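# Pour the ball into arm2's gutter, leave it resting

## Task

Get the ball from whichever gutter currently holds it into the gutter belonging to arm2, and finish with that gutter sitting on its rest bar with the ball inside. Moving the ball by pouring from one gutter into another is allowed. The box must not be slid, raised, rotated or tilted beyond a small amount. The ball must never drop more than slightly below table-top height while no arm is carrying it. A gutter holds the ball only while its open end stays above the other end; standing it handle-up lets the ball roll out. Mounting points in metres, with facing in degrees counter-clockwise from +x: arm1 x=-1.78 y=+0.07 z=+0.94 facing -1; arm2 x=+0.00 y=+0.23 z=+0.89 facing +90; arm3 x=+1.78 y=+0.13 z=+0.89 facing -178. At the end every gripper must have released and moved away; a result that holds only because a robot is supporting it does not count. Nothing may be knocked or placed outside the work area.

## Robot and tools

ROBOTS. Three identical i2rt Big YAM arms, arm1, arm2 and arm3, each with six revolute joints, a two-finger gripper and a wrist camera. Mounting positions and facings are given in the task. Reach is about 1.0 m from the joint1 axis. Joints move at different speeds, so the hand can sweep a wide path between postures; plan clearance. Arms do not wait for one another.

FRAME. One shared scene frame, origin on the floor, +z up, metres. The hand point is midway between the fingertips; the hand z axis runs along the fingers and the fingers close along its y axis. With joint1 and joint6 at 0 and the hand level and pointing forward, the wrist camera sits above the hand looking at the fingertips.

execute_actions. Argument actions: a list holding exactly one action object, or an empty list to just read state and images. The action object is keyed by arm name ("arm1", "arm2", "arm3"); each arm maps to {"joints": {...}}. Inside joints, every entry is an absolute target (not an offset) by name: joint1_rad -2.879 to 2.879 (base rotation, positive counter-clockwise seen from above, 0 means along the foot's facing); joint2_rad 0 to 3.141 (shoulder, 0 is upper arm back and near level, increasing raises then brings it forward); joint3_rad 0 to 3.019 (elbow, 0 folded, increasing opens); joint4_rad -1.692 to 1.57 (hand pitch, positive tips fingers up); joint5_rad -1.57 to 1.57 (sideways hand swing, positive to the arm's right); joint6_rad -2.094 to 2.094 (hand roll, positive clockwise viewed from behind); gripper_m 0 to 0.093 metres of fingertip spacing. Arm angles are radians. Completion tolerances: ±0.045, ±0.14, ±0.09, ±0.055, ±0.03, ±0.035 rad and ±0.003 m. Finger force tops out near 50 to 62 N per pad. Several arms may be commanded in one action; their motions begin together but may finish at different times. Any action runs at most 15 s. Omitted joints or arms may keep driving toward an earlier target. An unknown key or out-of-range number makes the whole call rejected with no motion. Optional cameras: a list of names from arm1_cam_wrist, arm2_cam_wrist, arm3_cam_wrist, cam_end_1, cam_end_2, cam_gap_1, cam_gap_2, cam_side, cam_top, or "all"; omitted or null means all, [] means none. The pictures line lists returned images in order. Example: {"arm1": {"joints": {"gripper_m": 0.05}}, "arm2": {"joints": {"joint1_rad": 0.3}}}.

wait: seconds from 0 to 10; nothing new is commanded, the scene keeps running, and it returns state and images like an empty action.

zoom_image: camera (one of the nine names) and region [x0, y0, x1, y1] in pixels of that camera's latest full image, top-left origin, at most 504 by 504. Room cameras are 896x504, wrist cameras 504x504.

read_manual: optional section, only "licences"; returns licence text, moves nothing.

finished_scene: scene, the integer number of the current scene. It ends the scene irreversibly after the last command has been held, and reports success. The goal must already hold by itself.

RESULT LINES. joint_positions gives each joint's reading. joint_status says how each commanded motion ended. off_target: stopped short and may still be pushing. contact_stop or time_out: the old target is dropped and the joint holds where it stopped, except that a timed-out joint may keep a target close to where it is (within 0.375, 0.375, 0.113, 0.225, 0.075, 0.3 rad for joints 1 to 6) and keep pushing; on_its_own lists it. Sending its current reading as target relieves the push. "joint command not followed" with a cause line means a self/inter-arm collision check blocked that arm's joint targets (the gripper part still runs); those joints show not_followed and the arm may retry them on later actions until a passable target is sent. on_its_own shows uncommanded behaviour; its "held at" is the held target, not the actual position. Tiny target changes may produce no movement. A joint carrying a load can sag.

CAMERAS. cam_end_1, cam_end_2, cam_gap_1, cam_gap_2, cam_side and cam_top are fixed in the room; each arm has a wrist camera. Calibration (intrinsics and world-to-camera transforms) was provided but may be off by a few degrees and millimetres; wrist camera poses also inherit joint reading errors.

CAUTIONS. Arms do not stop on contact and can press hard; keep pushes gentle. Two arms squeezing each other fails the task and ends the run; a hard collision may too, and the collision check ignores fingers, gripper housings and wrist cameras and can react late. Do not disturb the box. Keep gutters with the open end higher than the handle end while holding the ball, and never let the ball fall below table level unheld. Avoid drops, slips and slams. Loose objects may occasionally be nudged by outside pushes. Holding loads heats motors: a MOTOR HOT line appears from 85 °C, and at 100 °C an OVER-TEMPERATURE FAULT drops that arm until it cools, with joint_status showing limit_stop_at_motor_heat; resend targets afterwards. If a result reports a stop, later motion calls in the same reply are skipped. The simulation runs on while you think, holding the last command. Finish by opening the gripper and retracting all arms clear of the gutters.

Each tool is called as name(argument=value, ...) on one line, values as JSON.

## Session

execute_actions(actions=[])

Scene clock: 0.00 s.
Motor temperatures (°C, as the motors report them): arm1=[23 24 28 25 23 23] | arm2=[24 29 28 25 24 25] | arm3=[25 22 31 23 25 23]
arm1.joint_positions: joint1_rad=+0.616 joint2_rad=+0.485 joint3_rad=+1.596 joint4_rad=-1.550 joint5_rad=-0.079 joint6_rad=+0.277 gripper_m=+0.094
arm1.joint_status: not commanded
arm1.hand: x=-1.7004 y=+0.1430 z=+1.5437 quat_wxyz=(-0.472, +0.160, -0.827, -0.259) (m; scene frame)
arm2.joint_positions: joint1_rad=-0.783 joint2_rad=+0.406 joint3_rad=+1.481 joint4_rad=-1.482 joint5_rad=+0.280 joint6_rad=+0.404 gripper_m=+0.094
arm2.joint_status: not commanded
arm2.hand: x=+0.1073 y=+0.2642 z=+1.4750 quat_wxyz=(-0.515, +0.078, -0.826, -0.213) (m; scene frame)
arm3.joint_positions: joint1_rad=+0.228 joint2_rad=+0.530 joint3_rad=+1.352 joint4_rad=-1.269 joint5_rad=-0.047 joint6_rad=-0.406 gripper_m=+0.094
arm3.joint_status: not commanded
arm3.hand: x=+1.5732 y=+0.0658 z=+1.4430 quat_wxyz=(+0.019, -0.798, -0.286, +0.530) (m; scene frame)
pictures: arm1_cam_wrist, arm2_cam_wrist, arm3_cam_wrist, cam_end_1, cam_end_2, cam_gap_1, cam_gap_2, cam_side, cam_top
camera_calibration (this result's frames):
arm1_cam_wrist: T_world_to_cam=[[0.506767, -0.815072, -0.280794, 1.41293], [-0.817813, -0.351493, -0.45567, -0.636475], [0.272706, 0.460555, -0.844701, 1.82675], [0, 0, 0, 1]] pos_world=[-1.73471, 0.0866044, 1.64978]
arm2_cam_wrist: T_world_to_cam=[[0.331295, -0.903071, -0.273323, 0.607853], [-0.852715, -0.162571, -0.496435, 0.871159], [0.403882, 0.397533, -0.823921, 1.18869], [0, 0, 0, 1]] pos_world=[0.0613811, 0.218016, 1.578]
arm3_cam_wrist: T_world_to_cam=[[-0.432105, 0.835691, 0.338977, 0.13426], [0.723236, 0.545661, -0.423301, -0.556134], [-0.538715, 0.0622504, -0.840185, 2.1801], [0, 0, 0, 1]] pos_world=[1.63468, 0.0555486, 1.55076]
Images, in order (width x height): arm1_cam_wrist 504x504, arm2_cam_wrist 504x504, arm3_cam_wrist 504x504, cam_end_1 896x504, cam_end_2 896x504, cam_gap_1 896x504, cam_gap_2 896x504, cam_side 896x504, cam_top 896x504.

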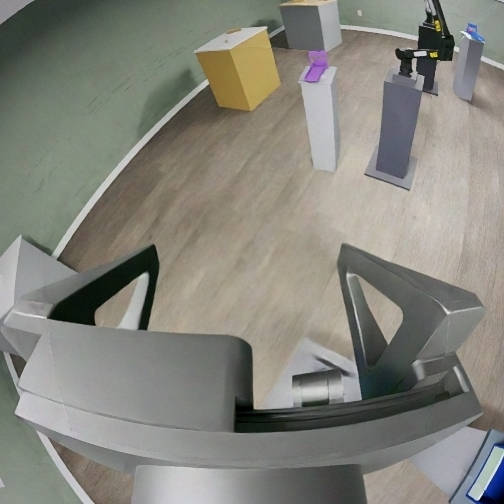

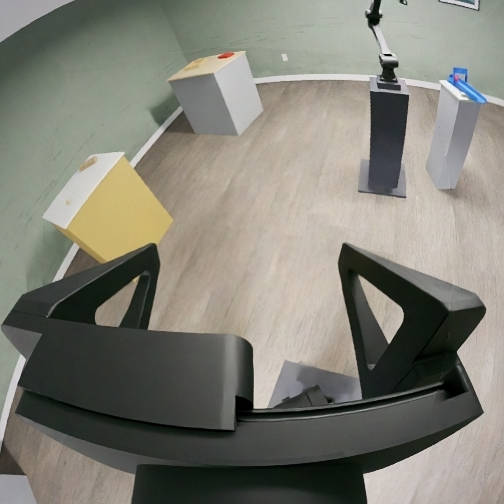

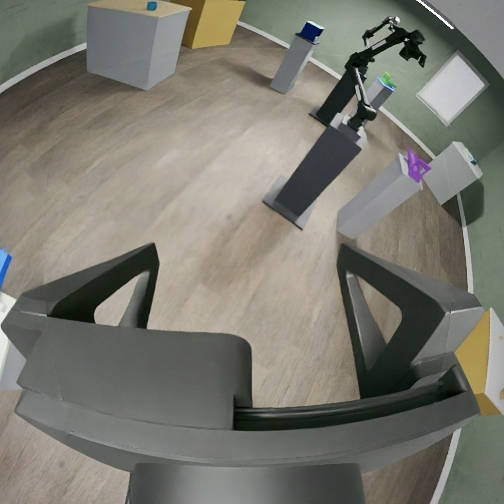

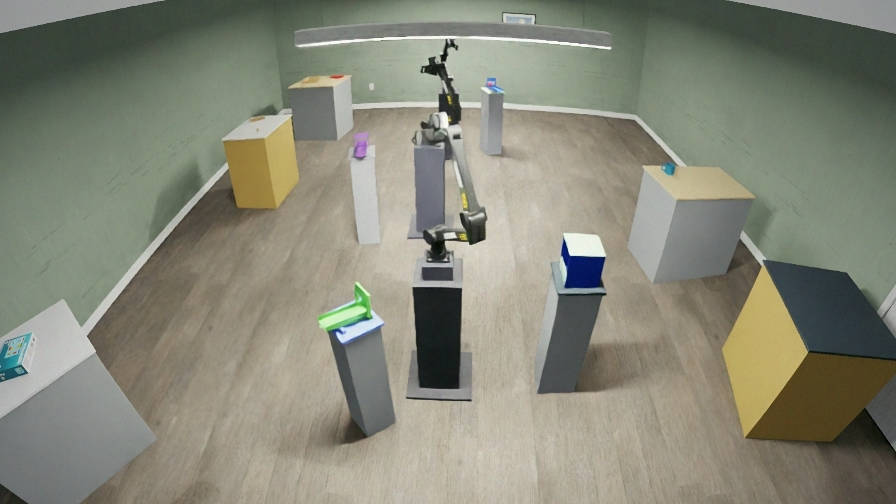

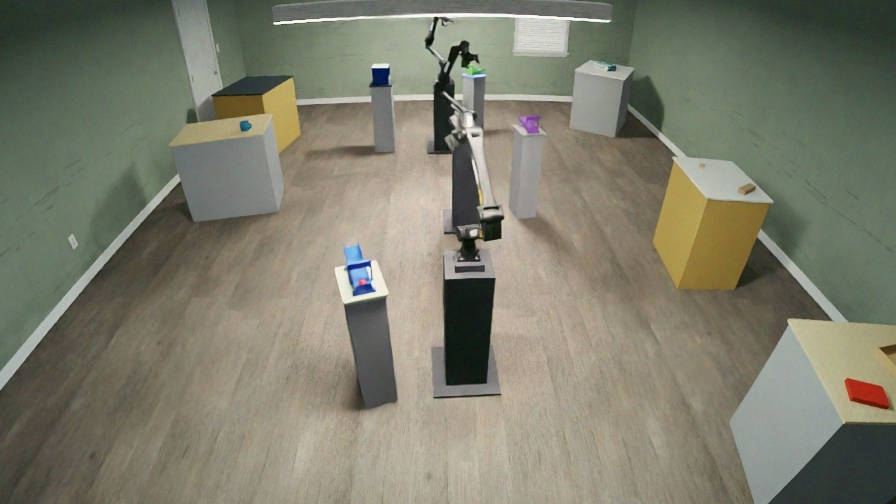

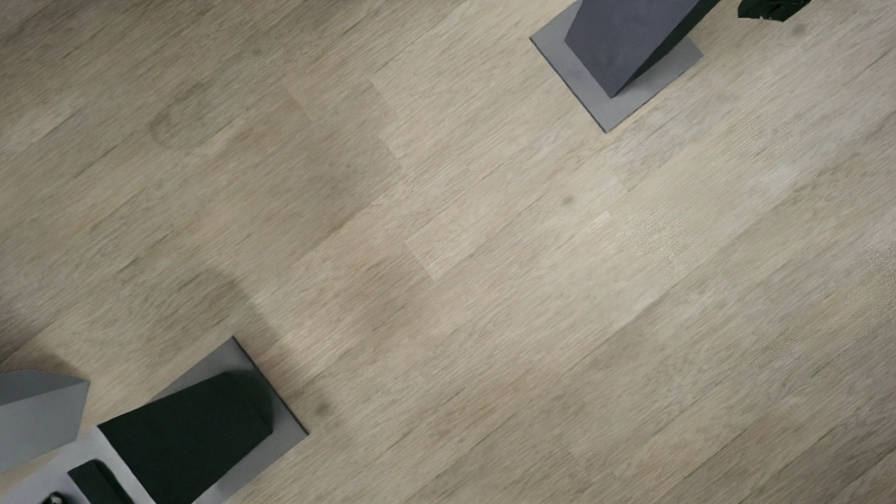

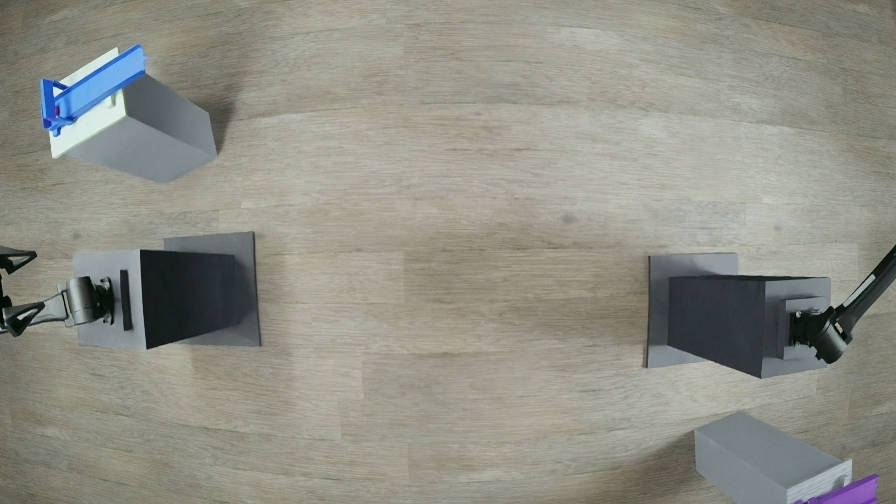

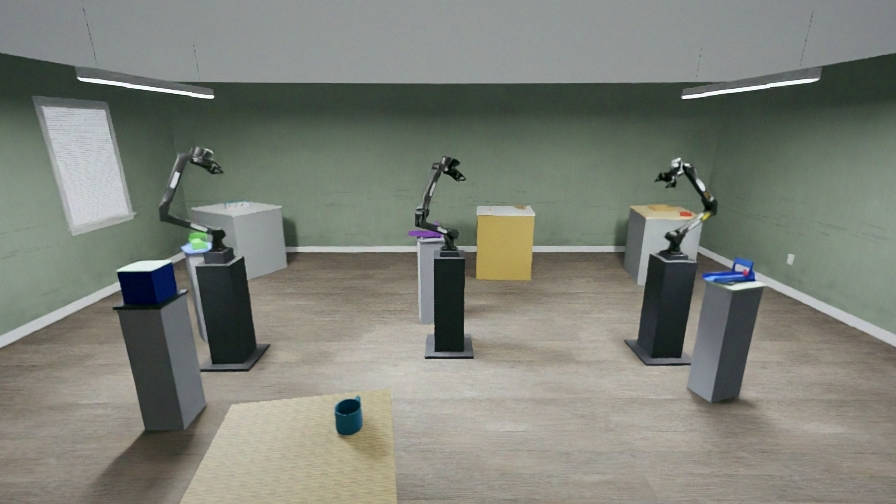

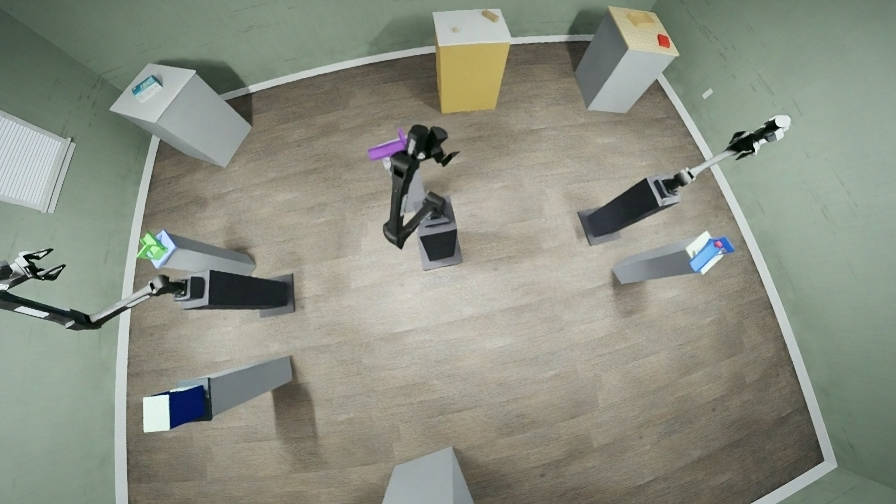

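execute_actions(actions=[{"arm3":{"joints":{"joint1_rad":1.68,"joint2_rad":1.4,"joint3_rad":1.5,"joint4_rad":-1.3,"joint5_rad":0,"joint6_rad":0}},"arm2":{"joints":{"joint1_rad":0.2,"joint2_rad":1.4,"joint3_rad":1.5,"joint4_rad":-1.3,"joint5_rad":0,"joint6_rad":0}}}], cameras=["arm3_cam_wrist","arm2_cam_wrist"])

Scene clock: 9.73 s.
Motor temperatures (°C, as the motors report them): arm1=[23 24 29 25 23 23] | arm2=[24 29 30 25 24 25] | arm3=[25 22 33 23 25 23]
arm1.joint_positions: joint1_rad=+0.616 joint2_rad=+0.485 joint3_rad=+1.596 joint4_rad=-1.550 joint5_rad=-0.079 joint6_rad=+0.277 gripper_m=+0.094
arm1.joint_status: not commanded
arm1.hand: x=-1.7004 y=+0.1430 z=+1.5437 quat_wxyz=(-0.472, +0.160, -0.827, -0.259) (m; scene frame)
arm2.joint_positions: joint1_rad=+0.208 joint2_rad=+1.415 joint3_rad=+1.486 joint4_rad=-1.311 joint5_rad=+0.000 joint6_rad=+0.011 gripper_m=+0.094
arm2.joint_status: all done
arm2.hand: x=-0.0995 y=+0.7095 z=+1.2069 quat_wxyz=(-0.107, +0.761, -0.626, -0.132) (m; scene frame)
arm3.joint_positions: joint1_rad=+1.685 joint2_rad=+1.391 joint3_rad=+1.479 joint4_rad=-1.285 joint5_rad=-0.001 joint6_rad=-0.011 gripper_m=+0.094
arm3.joint_status: all done
arm3.hand: x=+1.8462 y=-0.3600 z=+1.2109 quat_wxyz=(-0.143, -0.640, -0.745, +0.120) (m; scene frame)
pictures: arm2_cam_wrist, arm3_cam_wrist
camera_calibration (this result's frames):
arm2_cam_wrist: T_world_to_cam=[[0.983632, 0.179913, 0.0100106, -0.0401574], [0.170336, -0.946516, 0.274031, 0.362173], [0.058777, -0.26784, -0.961669, 1.47822], [0, 0, 0, 1]] pos_world=[-0.109076, 0.745955, 1.32272]
arm3_cam_wrist: T_world_to_cam=[[-0.988432, -0.151646, 0.00234746, 1.76602], [-0.146462, 0.958431, 0.244866, 0.325655], [-0.0393829, 0.24169, -0.969554, 1.45809], [0, 0, 0, 1]] pos_world=[1.85071, -0.396712, 1.32981]
Images, in order (width x height): arm2_cam_wrist 504x504, arm3_cam_wrist 504x504.

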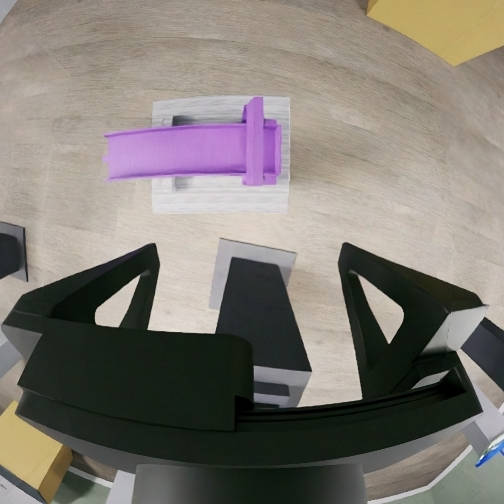

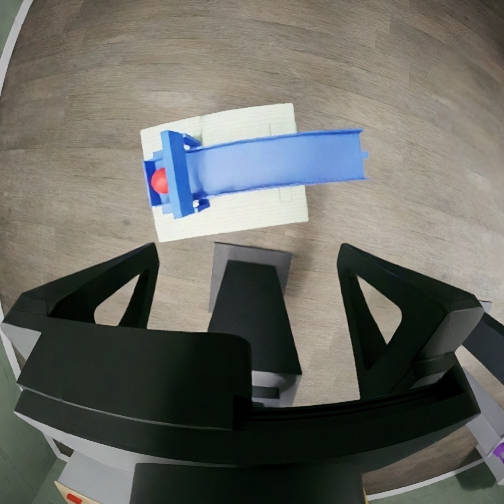

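zoom_image(camera="arm2_cam_wrist", region=[90, 80, 310, 230])

zoom_image(camera="arm3_cam_wrist", region=[120, 90, 380, 250])

Region (90, 80, 310, 230) of arm2_cam_wrist's 504x504 image, scaled by 2.291, with more detail than that image has; it fills the top 344 rows of this view, and the rest is white.

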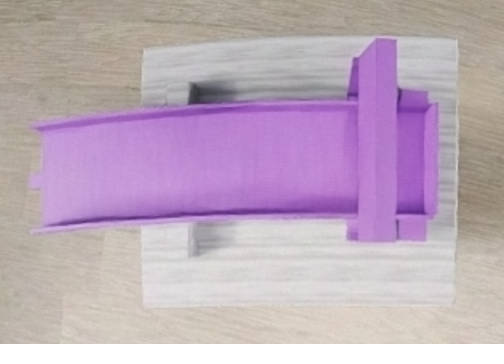

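Region (120, 90, 380, 250) of arm3_cam_wrist's 504x504 image, scaled by 1.938, with more detail than that image has; it fills the top 310 rows of this view, and the rest is white.

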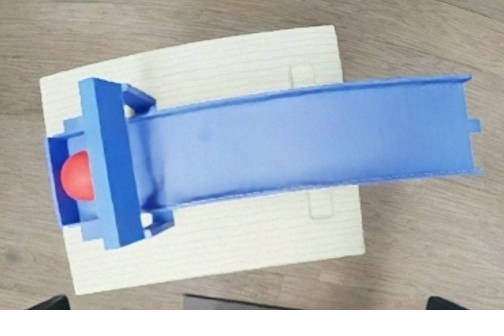

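execute_actions(actions=[{"arm3":{"joints":{"joint1_rad":1.871,"joint4_rad":0.5,"joint5_rad":0.047,"joint6_rad":-0.27}},"arm2":{"joints":{"joint1_rad":0.17,"joint4_rad":0.5,"joint5_rad":-0.01,"joint6_rad":0.27}}}], cameras=[])

execute_actions(actions=[{"arm3":{"joints":{"joint2_rad":1.565,"joint3_rad":0.541,"joint4_rad":1.05}},"arm2":{"joints":{"joint2_rad":1.60,"joint3_rad":0.60,"joint4_rad":1.035}}}], cameras=["arm3_cam_wrist","arm2_cam_wrist"])

Scene clock: 33.97 s.
Motor temperatures (°C, as the motors report them): arm1=[23 24 30 25 23 23] | arm2=[24 30 34 25 24 25] | arm3=[25 23 36 23 25 23]
arm1.joint_positions: joint1_rad=+0.616 joint2_rad=+0.485 joint3_rad=+1.596 joint4_rad=-1.550 joint5_rad=-0.079 joint6_rad=+0.277 gripper_m=+0.094
arm1.joint_status: not commanded
arm1.hand: x=-1.7004 y=+0.1430 z=+1.5437 quat_wxyz=(-0.472, +0.160, -0.827, -0.259) (m; scene frame)
arm2.joint_positions: joint1_rad=+0.172 joint2_rad=+1.415 joint3_rad=+1.486 joint4_rad=+0.477 joint5_rad=-0.008 joint6_rad=+0.259 gripper_m=+0.094
arm2.joint_status: all done
arm2.hand: x=-0.1048 y=+0.8368 z=+1.5690 quat_wxyz=(-0.471, +0.330, -0.355, -0.737) (m; scene frame)
arm3.joint_positions: joint1_rad=+1.876 joint2_rad=+1.391 joint3_rad=+1.479 joint4_rad=+0.476 joint5_rad=+0.046 joint6_rad=-0.259 gripper_m=+0.094
arm3.joint_status: all done
arm3.hand: x=+1.9657 y=-0.4524 z=+1.5720 quat_wxyz=(-0.636, -0.247, -0.414, +0.603) (m; scene frame)
pictures: none
No camera images: the call's "cameras" was empty. Leave "cameras" out to get every camera's image.

Scene clock: 35.53 s.
Motor temperatures (°C, as the motors report them): arm1=[23 24 30 25 23 23] | arm2=[24 30 34 25 24 25] | arm3=[25 23 36 23 25 23]
arm1.joint_positions: joint1_rad=+0.616 joint2_rad=+0.485 joint3_rad=+1.596 joint4_rad=-1.550 joint5_rad=-0.079 joint6_rad=+0.277 gripper_m=+0.094
arm1.joint_status: not commanded
arm1.hand: x=-1.7004 y=+0.1430 z=+1.5437 quat_wxyz=(-0.472, +0.160, -0.827, -0.259) (m; scene frame)
arm2.joint_positions: joint1_rad=+0.172 joint2_rad=+1.618 joint3_rad=+0.597 joint4_rad=+1.008 joint5_rad=-0.008 joint6_rad=+0.259 gripper_m=+0.094
arm2.joint_status: all done
arm2.hand: x=-0.0942 y=+0.7756 z=+1.0749 quat_wxyz=(-0.380, +0.479, -0.520, -0.596) (m; scene frame)
arm3.joint_positions: joint1_rad=+1.876 joint2_rad=+1.575 joint3_rad=+0.538 joint4_rad=+1.023 joint5_rad=+0.046 joint6_rad=-0.259 gripper_m=+0.094
arm3.joint_status: all done
arm3.hand: x=+1.9442 y=-0.3789 z=+1.0683 quat_wxyz=(-0.505, -0.351, -0.619, +0.488) (m; scene frame)
pictures: arm2_cam_wrist, arm3_cam_wrist
camera_calibration (this result's frames):
arm2_cam_wrist: T_world_to_cam=[[0.951949, 0.153799, -0.264838, 0.256731], [-0.1188, -0.6116, -0.782197, 1.30843], [-0.282276, 0.776074, -0.563941, 0.0993713], [0, 0, 0, 1]] pos_world=[-0.0609028, 0.683629, 1.14748]
arm3_cam_wrist: T_world_to_cam=[[-0.928984, -0.270425, 0.252705, 1.4323], [-0.360959, 0.510978, -0.780135, 1.73547], [0.0818409, -0.815949, -0.572302, 0.267405], [0, 0, 0, 1]] pos_world=[1.93513, -0.281269, 1.14499]
Images, in order (width x height): arm2_cam_wrist 504x504, arm3_cam_wrist 504x504.

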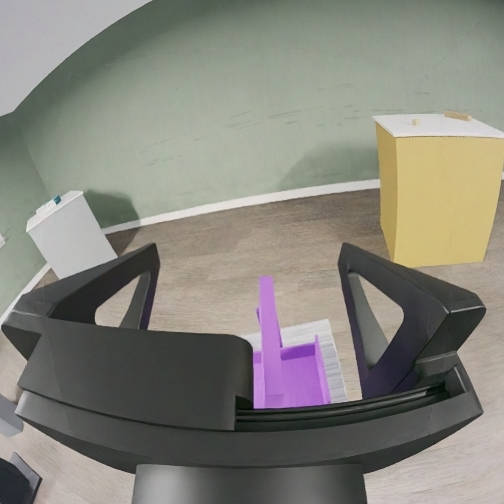

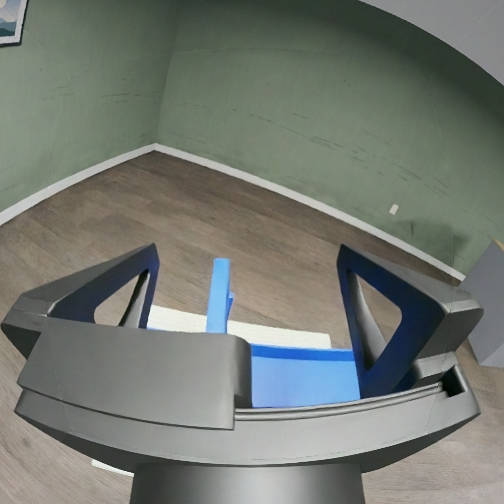

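execute_actions(actions=[{"arm3":{"joints":{"joint2_rad":1.86,"joint4_rad":1.365}},"arm2":{"joints":{"joint2_rad":1.92,"joint4_rad":1.37}}}], cameras=["arm3_cam_wrist","arm2_cam_wrist"])

Scene clock: 50.77 s.
Motor temperatures (°C, as the motors report them): arm1=[23 24 30 25 23 23] | arm2=[24 31 32 26 24 25] | arm3=[25 23 34 23 25 23]
arm1.joint_positions: joint1_rad=+0.616 joint2_rad=+0.485 joint3_rad=+1.596 joint4_rad=-1.550 joint5_rad=-0.079 joint6_rad=+0.277 gripper_m=+0.094
arm1.joint_status: not commanded
arm1.hand: x=-1.7004 y=+0.1430 z=+1.5437 quat_wxyz=(-0.472, +0.160, -0.827, -0.259) (m; scene frame)
arm2.joint_positions: joint1_rad=+0.172 joint2_rad=+1.933 joint3_rad=+0.597 joint4_rad=+1.343 joint5_rad=-0.008 joint6_rad=+0.259 gripper_m=+0.094
arm2.joint_status: all done
arm2.hand: x=-0.0945 y=+0.7780 z=+0.9891 quat_wxyz=(-0.384, +0.475, -0.515, -0.602) (m; scene frame)
arm3.joint_positions: joint1_rad=+1.876 joint2_rad=+1.868 joint3_rad=+0.538 joint4_rad=+1.338 joint5_rad=+0.046 joint6_rad=-0.259 gripper_m=+0.094
arm3.joint_status: all done
arm3.hand: x=+1.9457 y=-0.3818 z=+0.9953 quat_wxyz=(-0.511, -0.347, -0.612, +0.494) (m; scene frame)
pictures: arm2_cam_wrist, arm3_cam_wrist
camera_calibration (this result's frames):
arm2_cam_wrist: T_world_to_cam=[[0.951041, 0.159084, -0.264977, 0.229948], [-0.121493, -0.595898, -0.793817, 1.24174], [-0.284183, 0.787145, -0.547396, 0.023925], [0, 0, 0, 1]] pos_world=[-0.0610291, 0.684534, 1.05974]
arm3_cam_wrist: T_world_to_cam=[[-0.930847, -0.265002, 0.251589, 1.45821], [-0.355197, 0.494582, -0.793236, 1.6762], [0.0857777, -0.827745, -0.554509, 0.193248], [0, 0, 0, 1]] pos_world=[1.93618, -0.28263, 1.06991]
Images, in order (width x height): arm2_cam_wrist 504x504, arm3_cam_wrist 504x504.

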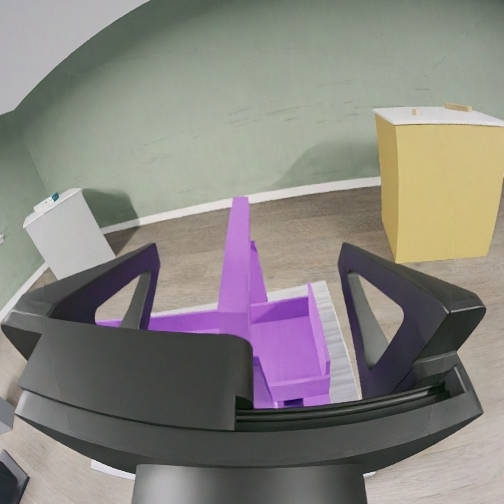

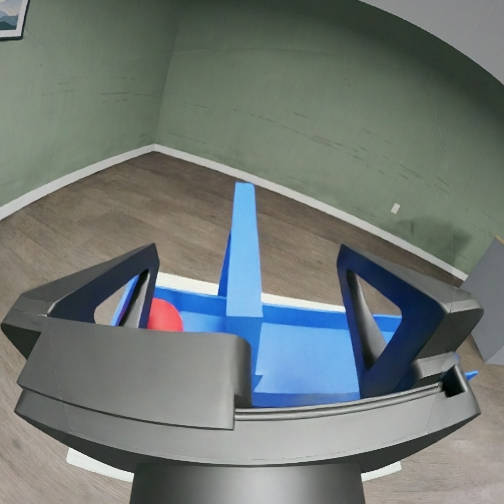

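execute_actions(actions=[{"arm3":{"joints":{"joint2_rad":1.89}},"arm2":{"joints":{"joint2_rad":1.955}}}], cameras=[])

Scene clock: 56.23 s.
Motor temperatures (°C, as the motors report them): arm1=[23 24 30 25 23 23] | arm2=[24 31 31 26 24 25] | arm3=[25 23 33 24 25 23]
arm1.joint_positions: joint1_rad=+0.616 joint2_rad=+0.485 joint3_rad=+1.596 joint4_rad=-1.550 joint5_rad=-0.079 joint6_rad=+0.277 gripper_m=+0.094
arm1.joint_status: not commanded
arm1.hand: x=-1.7004 y=+0.1430 z=+1.5437 quat_wxyz=(-0.472, +0.160, -0.827, -0.259) (m; scene frame)
arm2.joint_positions: joint1_rad=+0.172 joint2_rad=+1.950 joint3_rad=+0.597 joint4_rad=+1.345 joint5_rad=-0.008 joint6_rad=+0.259 gripper_m=+0.094
arm2.joint_status: all done
arm2.hand: x=-0.0944 y=+0.7773 z=+0.9804 quat_wxyz=(-0.381, +0.478, -0.519, -0.598) (m; scene frame)
arm3.joint_positions: joint1_rad=+1.876 joint2_rad=+1.875 joint3_rad=+0.538 joint4_rad=+1.338 joint5_rad=+0.046 joint6_rad=-0.259 gripper_m=+0.094
arm3.joint_status: all done
arm3.hand: x=+1.9457 y=-0.3816 z=+0.9918 quat_wxyz=(-0.509, -0.348, -0.614, +0.492) (m; scene frame)
pictures: none
No camera images: the call's "cameras" was empty. Leave "cameras" out to get every camera's image.

execute_actions(actions=[{"arm3":{"joints":{"joint2_rad":1.90,"gripper_m":0.0}},"arm2":{"joints":{"joint2_rad":1.965,"gripper_m":0.0}}}], cameras=["arm3_cam_wrist","arm2_cam_wrist"])

execute_actions(actions=[{"arm3":{"joints":{"joint2_rad":1.57,"joint4_rad":1.03}},"arm2":{"joints":{"joint2_rad":1.62,"joint4_rad":1.02}}}], cameras=["arm3_cam_wrist","arm2_cam_wrist","cam_side"])

Scene clock: 61.27 s.
Motor temperatures (°C, as the motors report them): arm1=[23 24 30 25 23 23] | arm2=[24 31 31 26 24 25] | arm3=[25 23 33 24 25 23]
arm1.joint_positions: joint1_rad=+0.616 joint2_rad=+0.485 joint3_rad=+1.596 joint4_rad=-1.550 joint5_rad=-0.079 joint6_rad=+0.277 gripper_m=+0.094
arm1.joint_status: not commanded
arm1.hand: x=-1.7004 y=+0.1430 z=+1.5437 quat_wxyz=(-0.472, +0.160, -0.827, -0.259) (m; scene frame)
arm2.joint_positions: joint1_rad=+0.172 joint2_rad=+1.958 joint3_rad=+0.597 joint4_rad=+1.353 joint5_rad=-0.009 joint6_rad=+0.255 gripper_m=+0.011
arm2.joint_status: gripper_m off_target (ended at +0.011, target +0.000); the others done
arm2.hand: x=-0.0946 y=+0.7769 z=+0.9782 quat_wxyz=(-0.381, +0.480, -0.517, -0.597) (m; scene frame)
arm3.joint_positions: joint1_rad=+1.876 joint2_rad=+1.888 joint3_rad=+0.537 joint4_rad=+1.341 joint5_rad=+0.046 joint6_rad=-0.258 gripper_m=+0.014
arm3.joint_status: gripper_m off_target (ended at +0.014, target +0.000); the others done
arm3.hand: x=+1.9453 y=-0.3812 z=+0.9860 quat_wxyz=(-0.507, -0.351, -0.617, +0.490) (m; scene frame)
pictures: arm2_cam_wrist, arm3_cam_wrist
camera_calibration (this result's frames):
arm2_cam_wrist: T_world_to_cam=[[0.952481, 0.156709, -0.261195, 0.225569], [-0.115587, -0.607415, -0.785931, 1.2342], [-0.281816, 0.778775, -0.560437, 0.0381908], [0, 0, 0, 1]] pos_world=[-0.0614313, 0.684578, 1.05031]
arm3_cam_wrist: T_world_to_cam=[[-0.929917, -0.26848, 0.251341, 1.45744], [-0.358328, 0.507579, -0.783559, 1.66982], [0.0827943, -0.818708, -0.56821, 0.211384], [0, 0, 0, 1]] pos_world=[1.93614, -0.283212, 1.0622]
Images, in order (width x height): arm2_cam_wrist 504x504, arm3_cam_wrist 504x504.

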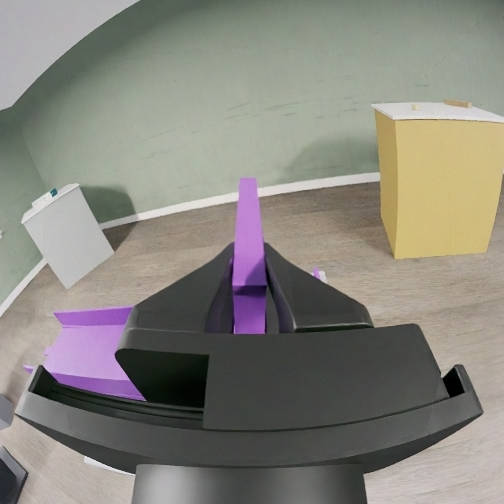

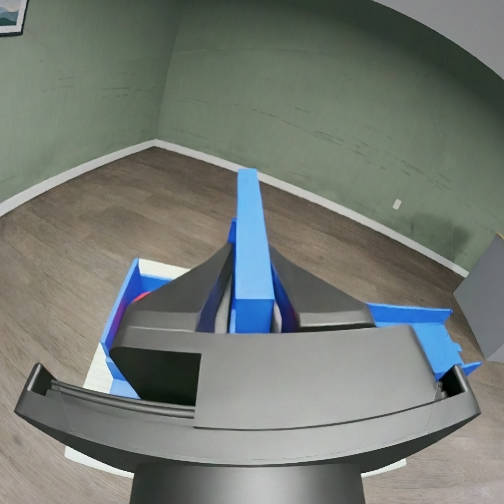

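Scene clock: 62.50 s.
Motor temperatures (°C, as the motors report them): arm1=[23 24 30 25 23 23] | arm2=[24 31 31 26 24 25] | arm3=[25 23 33 24 25 23]
arm1.joint_positions: joint1_rad=+0.616 joint2_rad=+0.485 joint3_rad=+1.596 joint4_rad=-1.550 joint5_rad=-0.079 joint6_rad=+0.277 gripper_m=+0.094
arm1.joint_status: not commanded
arm1.hand: x=-1.7004 y=+0.1430 z=+1.5437 quat_wxyz=(-0.472, +0.160, -0.827, -0.259) (m; scene frame)
arm2.joint_positions: joint1_rad=+0.172 joint2_rad=+1.624 joint3_rad=+0.592 joint4_rad=+1.021 joint5_rad=-0.009 joint6_rad=+0.255 gripper_m=+0.011
arm2.joint_status: all done
arm2.hand: x=-0.0942 y=+0.7745 z=+1.0725 quat_wxyz=(-0.381, +0.480, -0.518, -0.596) (m; scene frame)
arm3.joint_positions: joint1_rad=+1.876 joint2_rad=+1.575 joint3_rad=+0.531 joint4_rad=+1.033 joint5_rad=+0.046 joint6_rad=-0.258 gripper_m=+0.014
arm3.joint_status: all done
arm3.hand: x=+1.9432 y=-0.3768 z=+1.0680 quat_wxyz=(-0.507, -0.351, -0.617, +0.489) (m; scene frame)
pictures: arm2_cam_wrist, arm3_cam_wrist, cam_side
camera_calibration (this result's frames):
arm2_cam_wrist: T_world_to_cam=[[0.952633, 0.155824, -0.26117, 0.250901], [-0.115131, -0.61007, -0.783938, 1.30685], [-0.281489, 0.776874, -0.563233, 0.0976157], [0, 0, 0, 1]] pos_world=[-0.0610788, 0.682342, 1.145]
arm3_cam_wrist: T_world_to_cam=[[-0.929789, -0.268853, 0.251416, 1.43555], [-0.358723, 0.508705, -0.782648, 1.73131], [0.0825204, -0.817886, -0.569432, 0.263883], [0, 0, 0, 1]] pos_world=[1.93404, -0.278948, 1.14435]
Images, in order (width x height): arm2_cam_wrist 504x504, arm3_cam_wrist 504x504, cam_side 896x504.

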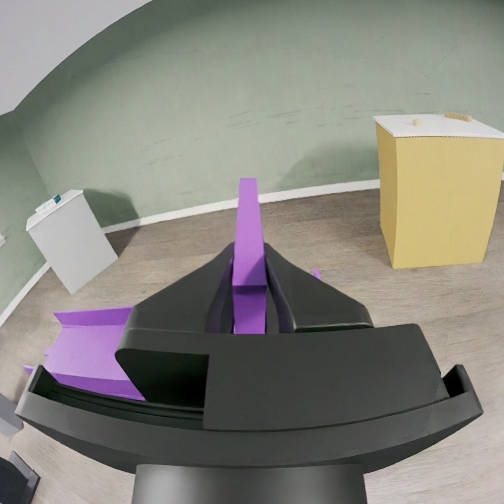

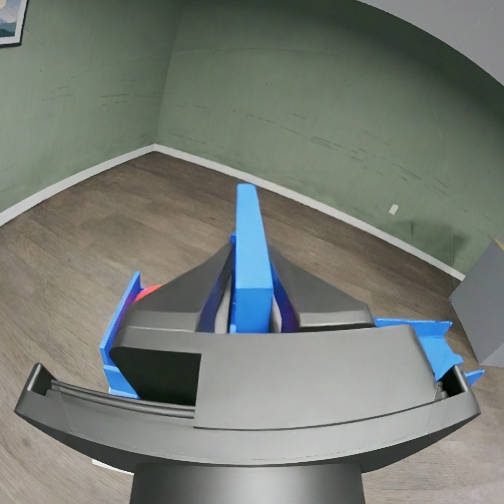

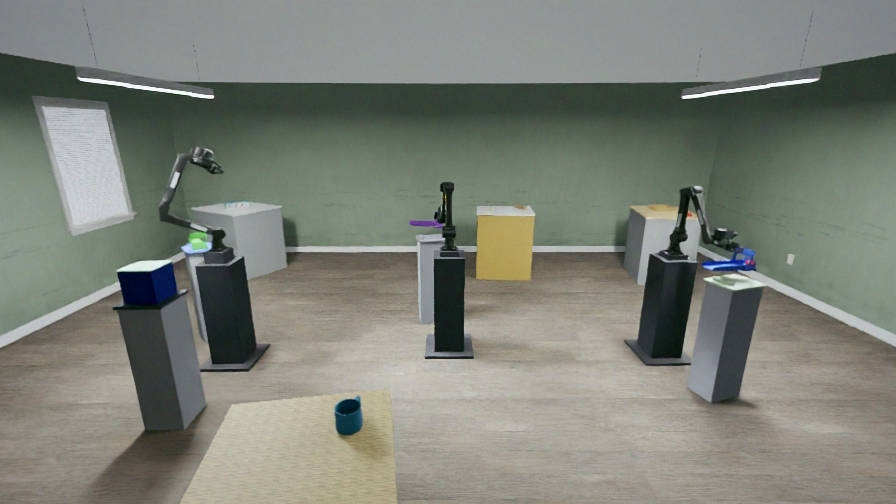

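execute_actions(actions=[{"arm3":{"joints":{"joint1_rad":1.0,"joint2_rad":2.18,"joint3_rad":2.03,"joint4_rad":0.21,"joint5_rad":0.0,"joint6_rad":-0.8}},"arm2":{"joints":{"joint1_rad":-1.997,"joint2_rad":2.285,"joint3_rad":1.80,"joint4_rad":0.545,"joint5_rad":1.2,"joint6_rad":0.4}}}], cameras=["arm3_cam_wrist","cam_side","cam_gap_2"])

Scene clock: 86.20 s.
Motor temperatures (°C, as the motors report them): arm1=[23 24 30 25 23 23] | arm2=[24 31 32 25 24 25] | arm3=[25 24 34 23 25 23]
arm1.joint_positions: joint1_rad=+0.616 joint2_rad=+0.485 joint3_rad=+1.596 joint4_rad=-1.550 joint5_rad=-0.079 joint6_rad=+0.277 gripper_m=+0.094
arm1.joint_status: not commanded
arm1.hand: x=-1.7004 y=+0.1430 z=+1.5437 quat_wxyz=(-0.472, +0.160, -0.827, -0.259) (m; scene frame)
arm2.joint_positions: joint1_rad=-1.990 joint2_rad=+2.308 joint3_rad=+1.770 joint4_rad=+0.545 joint5_rad=+1.201 joint6_rad=+0.386 gripper_m=+0.011
arm2.joint_status: all done
arm2.hand: x=+0.6562 y=-0.2394 z=+1.0549 quat_wxyz=(-0.574, -0.600, -0.380, +0.407) (m; scene frame)
arm3.joint_positions: joint1_rad=+0.994 joint2_rad=+2.197 joint3_rad=+1.987 joint4_rad=+0.207 joint5_rad=+0.000 joint6_rad=-0.774 gripper_m=+0.011
arm3.joint_status: all done
arm3.hand: x=+1.2972 y=-0.6565 z=+1.2042 quat_wxyz=(-0.089, -0.444, -0.553, +0.699) (m; scene frame)
pictures: arm3_cam_wrist, cam_gap_2, cam_side
camera_calibration (this result's frames):
arm3_cam_wrist: T_world_to_cam=[[-0.611207, 0.377079, 0.695871, 0.201012], [-0.173308, 0.794113, -0.582537, 1.4544], [-0.772263, -0.476651, -0.420017, 1.31892], [0, 0, 0, 1]] pos_world=[1.39347, -0.602086, 1.26133]
Images, in order (width x height): arm3_cam_wrist 504x504, cam_gap_2 896x504, cam_side 896x504.

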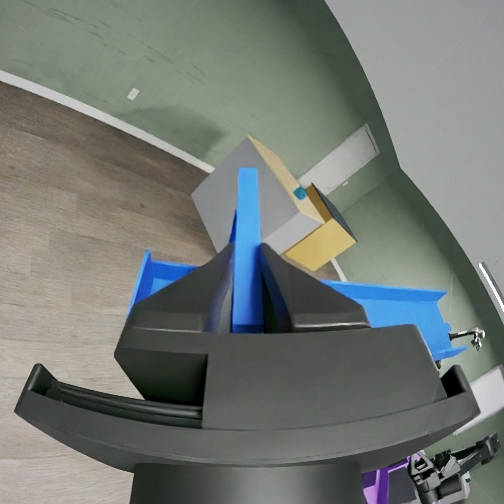

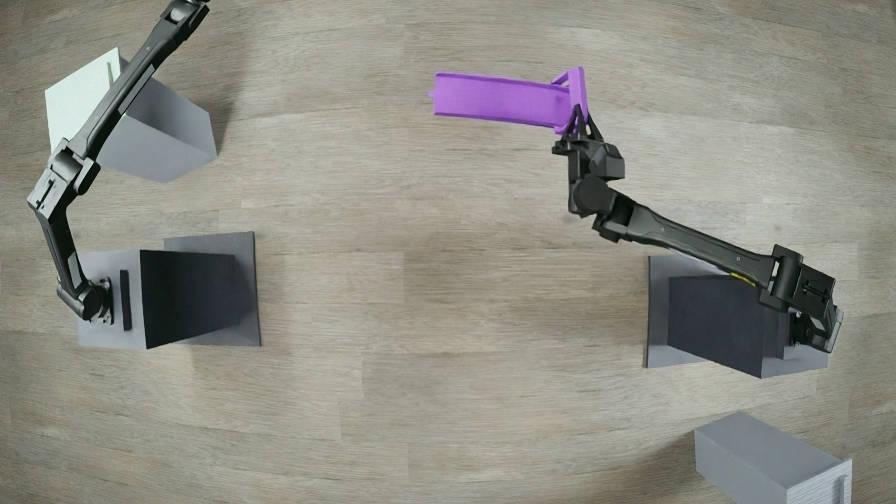

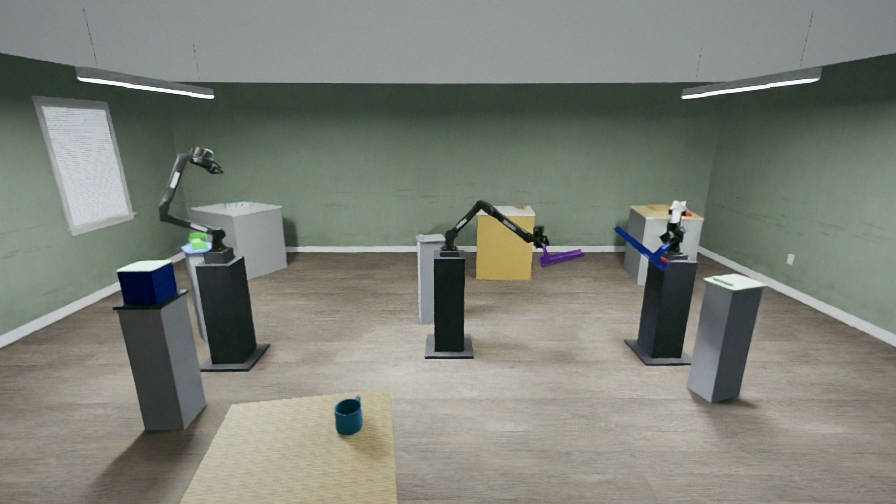

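execute_actions(actions=[{"arm3":{"joints":{"joint1_rad":0.279,"joint5_rad":-1.2,"joint6_rad":-0.45}}}], cameras=["arm3_cam_wrist","cam_side","cam_gap_2"])

zoom_image(camera="cam_side", region=[510, 200, 650, 280])

Scene clock: 94.17 s.
Motor temperatures (°C, as the motors report them): arm1=[23 24 30 25 23 23] | arm2=[24 33 34 25 24 25] | arm3=[26 26 37 23 25 23]
arm1.joint_positions: joint1_rad=+0.616 joint2_rad=+0.485 joint3_rad=+1.596 joint4_rad=-1.550 joint5_rad=-0.079 joint6_rad=+0.277 gripper_m=+0.094
arm1.joint_status: not commanded
arm1.hand: x=-1.7004 y=+0.1430 z=+1.5437 quat_wxyz=(-0.472, +0.160, -0.827, -0.259) (m; scene frame)
arm2.joint_positions: joint1_rad=-1.990 joint2_rad=+2.308 joint3_rad=+1.770 joint4_rad=+0.545 joint5_rad=+1.201 joint6_rad=+0.386 gripper_m=+0.011
arm2.joint_status: not commanded
arm2.hand: x=+0.6562 y=-0.2394 z=+1.0549 quat_wxyz=(-0.574, -0.600, -0.380, +0.407) (m; scene frame)
arm3.joint_positions: joint1_rad=+0.273 joint2_rad=+2.200 joint3_rad=+1.987 joint4_rad=+0.207 joint5_rad=-1.200 joint6_rad=-0.448 gripper_m=+0.011
arm3.joint_status: all done
arm3.hand: x=+1.0516 y=-0.2655 z=+1.1999 quat_wxyz=(-0.359, -0.402, -0.583, +0.608) (m; scene frame)
pictures: arm3_cam_wrist, cam_gap_2, cam_side
camera_calibration (this result's frames):
arm3_cam_wrist: T_world_to_cam=[[-0.90324, 0.069265, 0.423508, 0.458664], [-0.298822, 0.606788, -0.736555, 1.36585], [-0.307997, -0.79184, -0.527377, 0.870753], [0, 0, 0, 1]] pos_world=[1.09062, -0.171056, 1.27099]
Images, in order (width x height): arm3_cam_wrist 504x504, cam_gap_2 896x504, cam_side 896x504.

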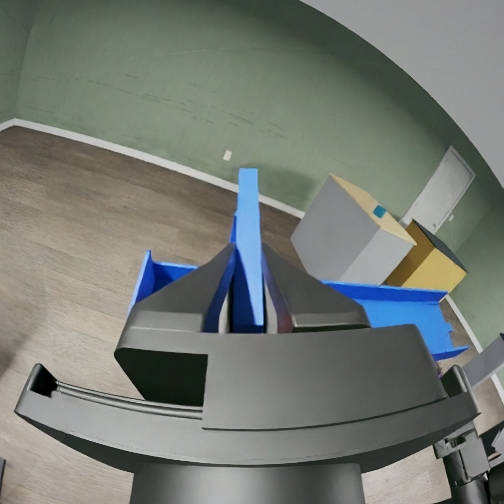

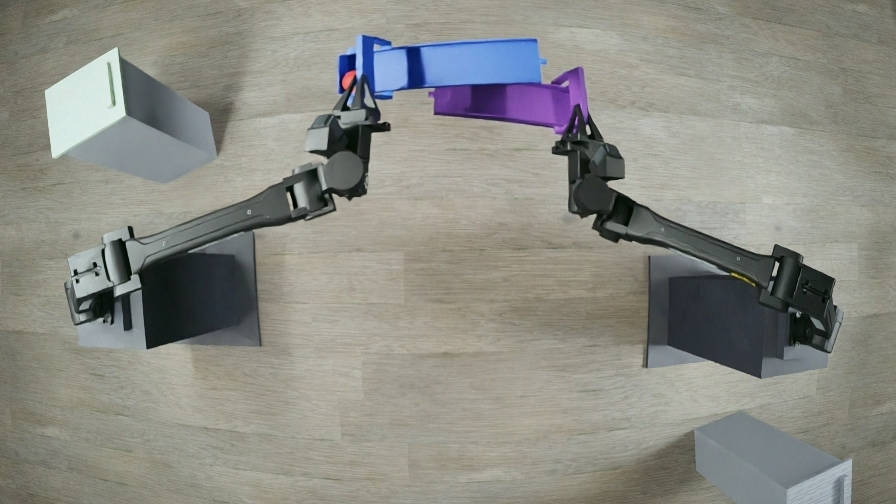

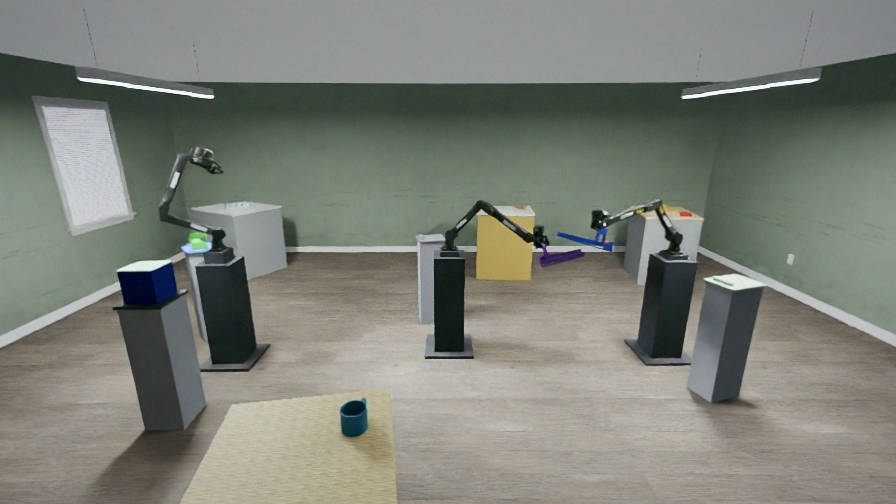

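Region (510, 200, 650, 280) of cam_side's 896x504 image, scaled by 3.600, with more detail than that image has; it fills the top 288 rows of this view, and the rest is white.

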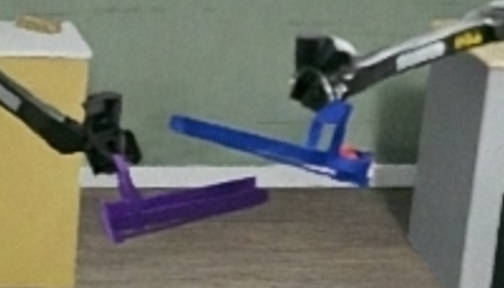

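execute_actions(actions=[{"arm3":{"joints":{"joint1_rad":0.25,"joint2_rad":1.985,"joint3_rad":1.76,"joint4_rad":0.29,"joint6_rad":-0.32}}}], cameras=["cam_side","cam_gap_2","cam_end_2"])

zoom_image(camera="cam_side", region=[510, 200, 650, 280])

Scene clock: 106.17 s.
Motor temperatures (°C, as the motors report them): arm1=[23 24 30 25 23 23] | arm2=[24 36 35 25 24 25] | arm3=[25 27 38 23 25 23]
arm1.joint_positions: joint1_rad=+0.616 joint2_rad=+0.485 joint3_rad=+1.596 joint4_rad=-1.550 joint5_rad=-0.079 joint6_rad=+0.277 gripper_m=+0.094
arm1.joint_status: not commanded
arm1.hand: x=-1.7004 y=+0.1430 z=+1.5437 quat_wxyz=(-0.472, +0.160, -0.827, -0.259) (m; scene frame)
arm2.joint_positions: joint1_rad=-1.990 joint2_rad=+2.308 joint3_rad=+1.770 joint4_rad=+0.545 joint5_rad=+1.201 joint6_rad=+0.386 gripper_m=+0.011
arm2.joint_status: not commanded
arm2.hand: x=+0.6562 y=-0.2394 z=+1.0549 quat_wxyz=(-0.574, -0.600, -0.380, +0.407) (m; scene frame)
arm3.joint_positions: joint1_rad=+0.251 joint2_rad=+1.993 joint3_rad=+1.746 joint4_rad=+0.257 joint5_rad=-1.200 joint6_rad=-0.322 gripper_m=+0.011
arm3.joint_status: all done
arm3.hand: x=+1.1039 y=-0.2321 z=+1.2412 quat_wxyz=(-0.387, -0.438, -0.553, +0.594) (m; scene frame)
pictures: cam_end_2, cam_gap_2, cam_side
Images, in order (width x height): cam_end_2 896x504, cam_gap_2 896x504, cam_side 896x504.

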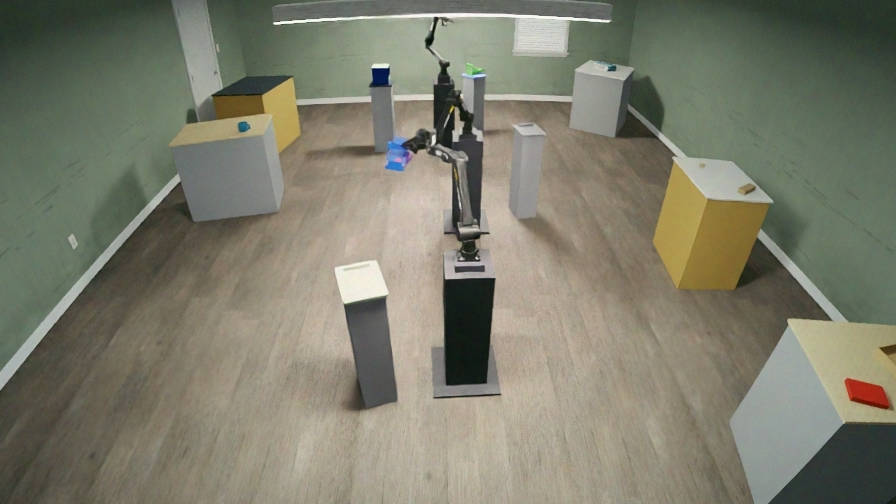

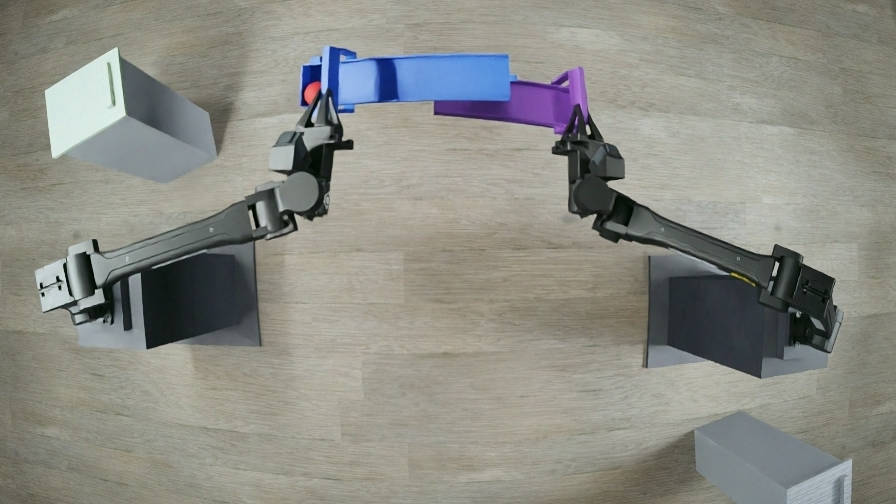

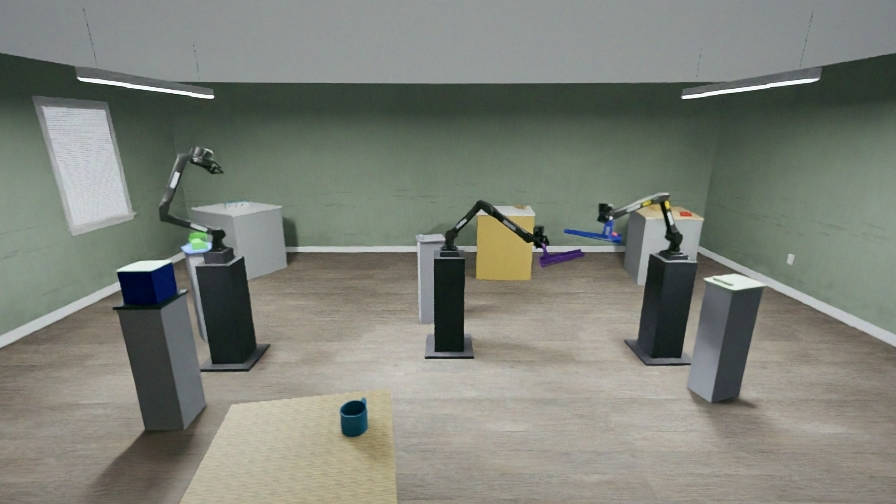

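Region (510, 200, 650, 280) of cam_side's 896x504 image, scaled by 3.600, with more detail than that image has; it fills the top 288 rows of this view, and the rest is white.

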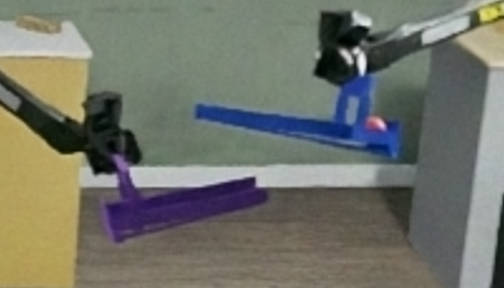

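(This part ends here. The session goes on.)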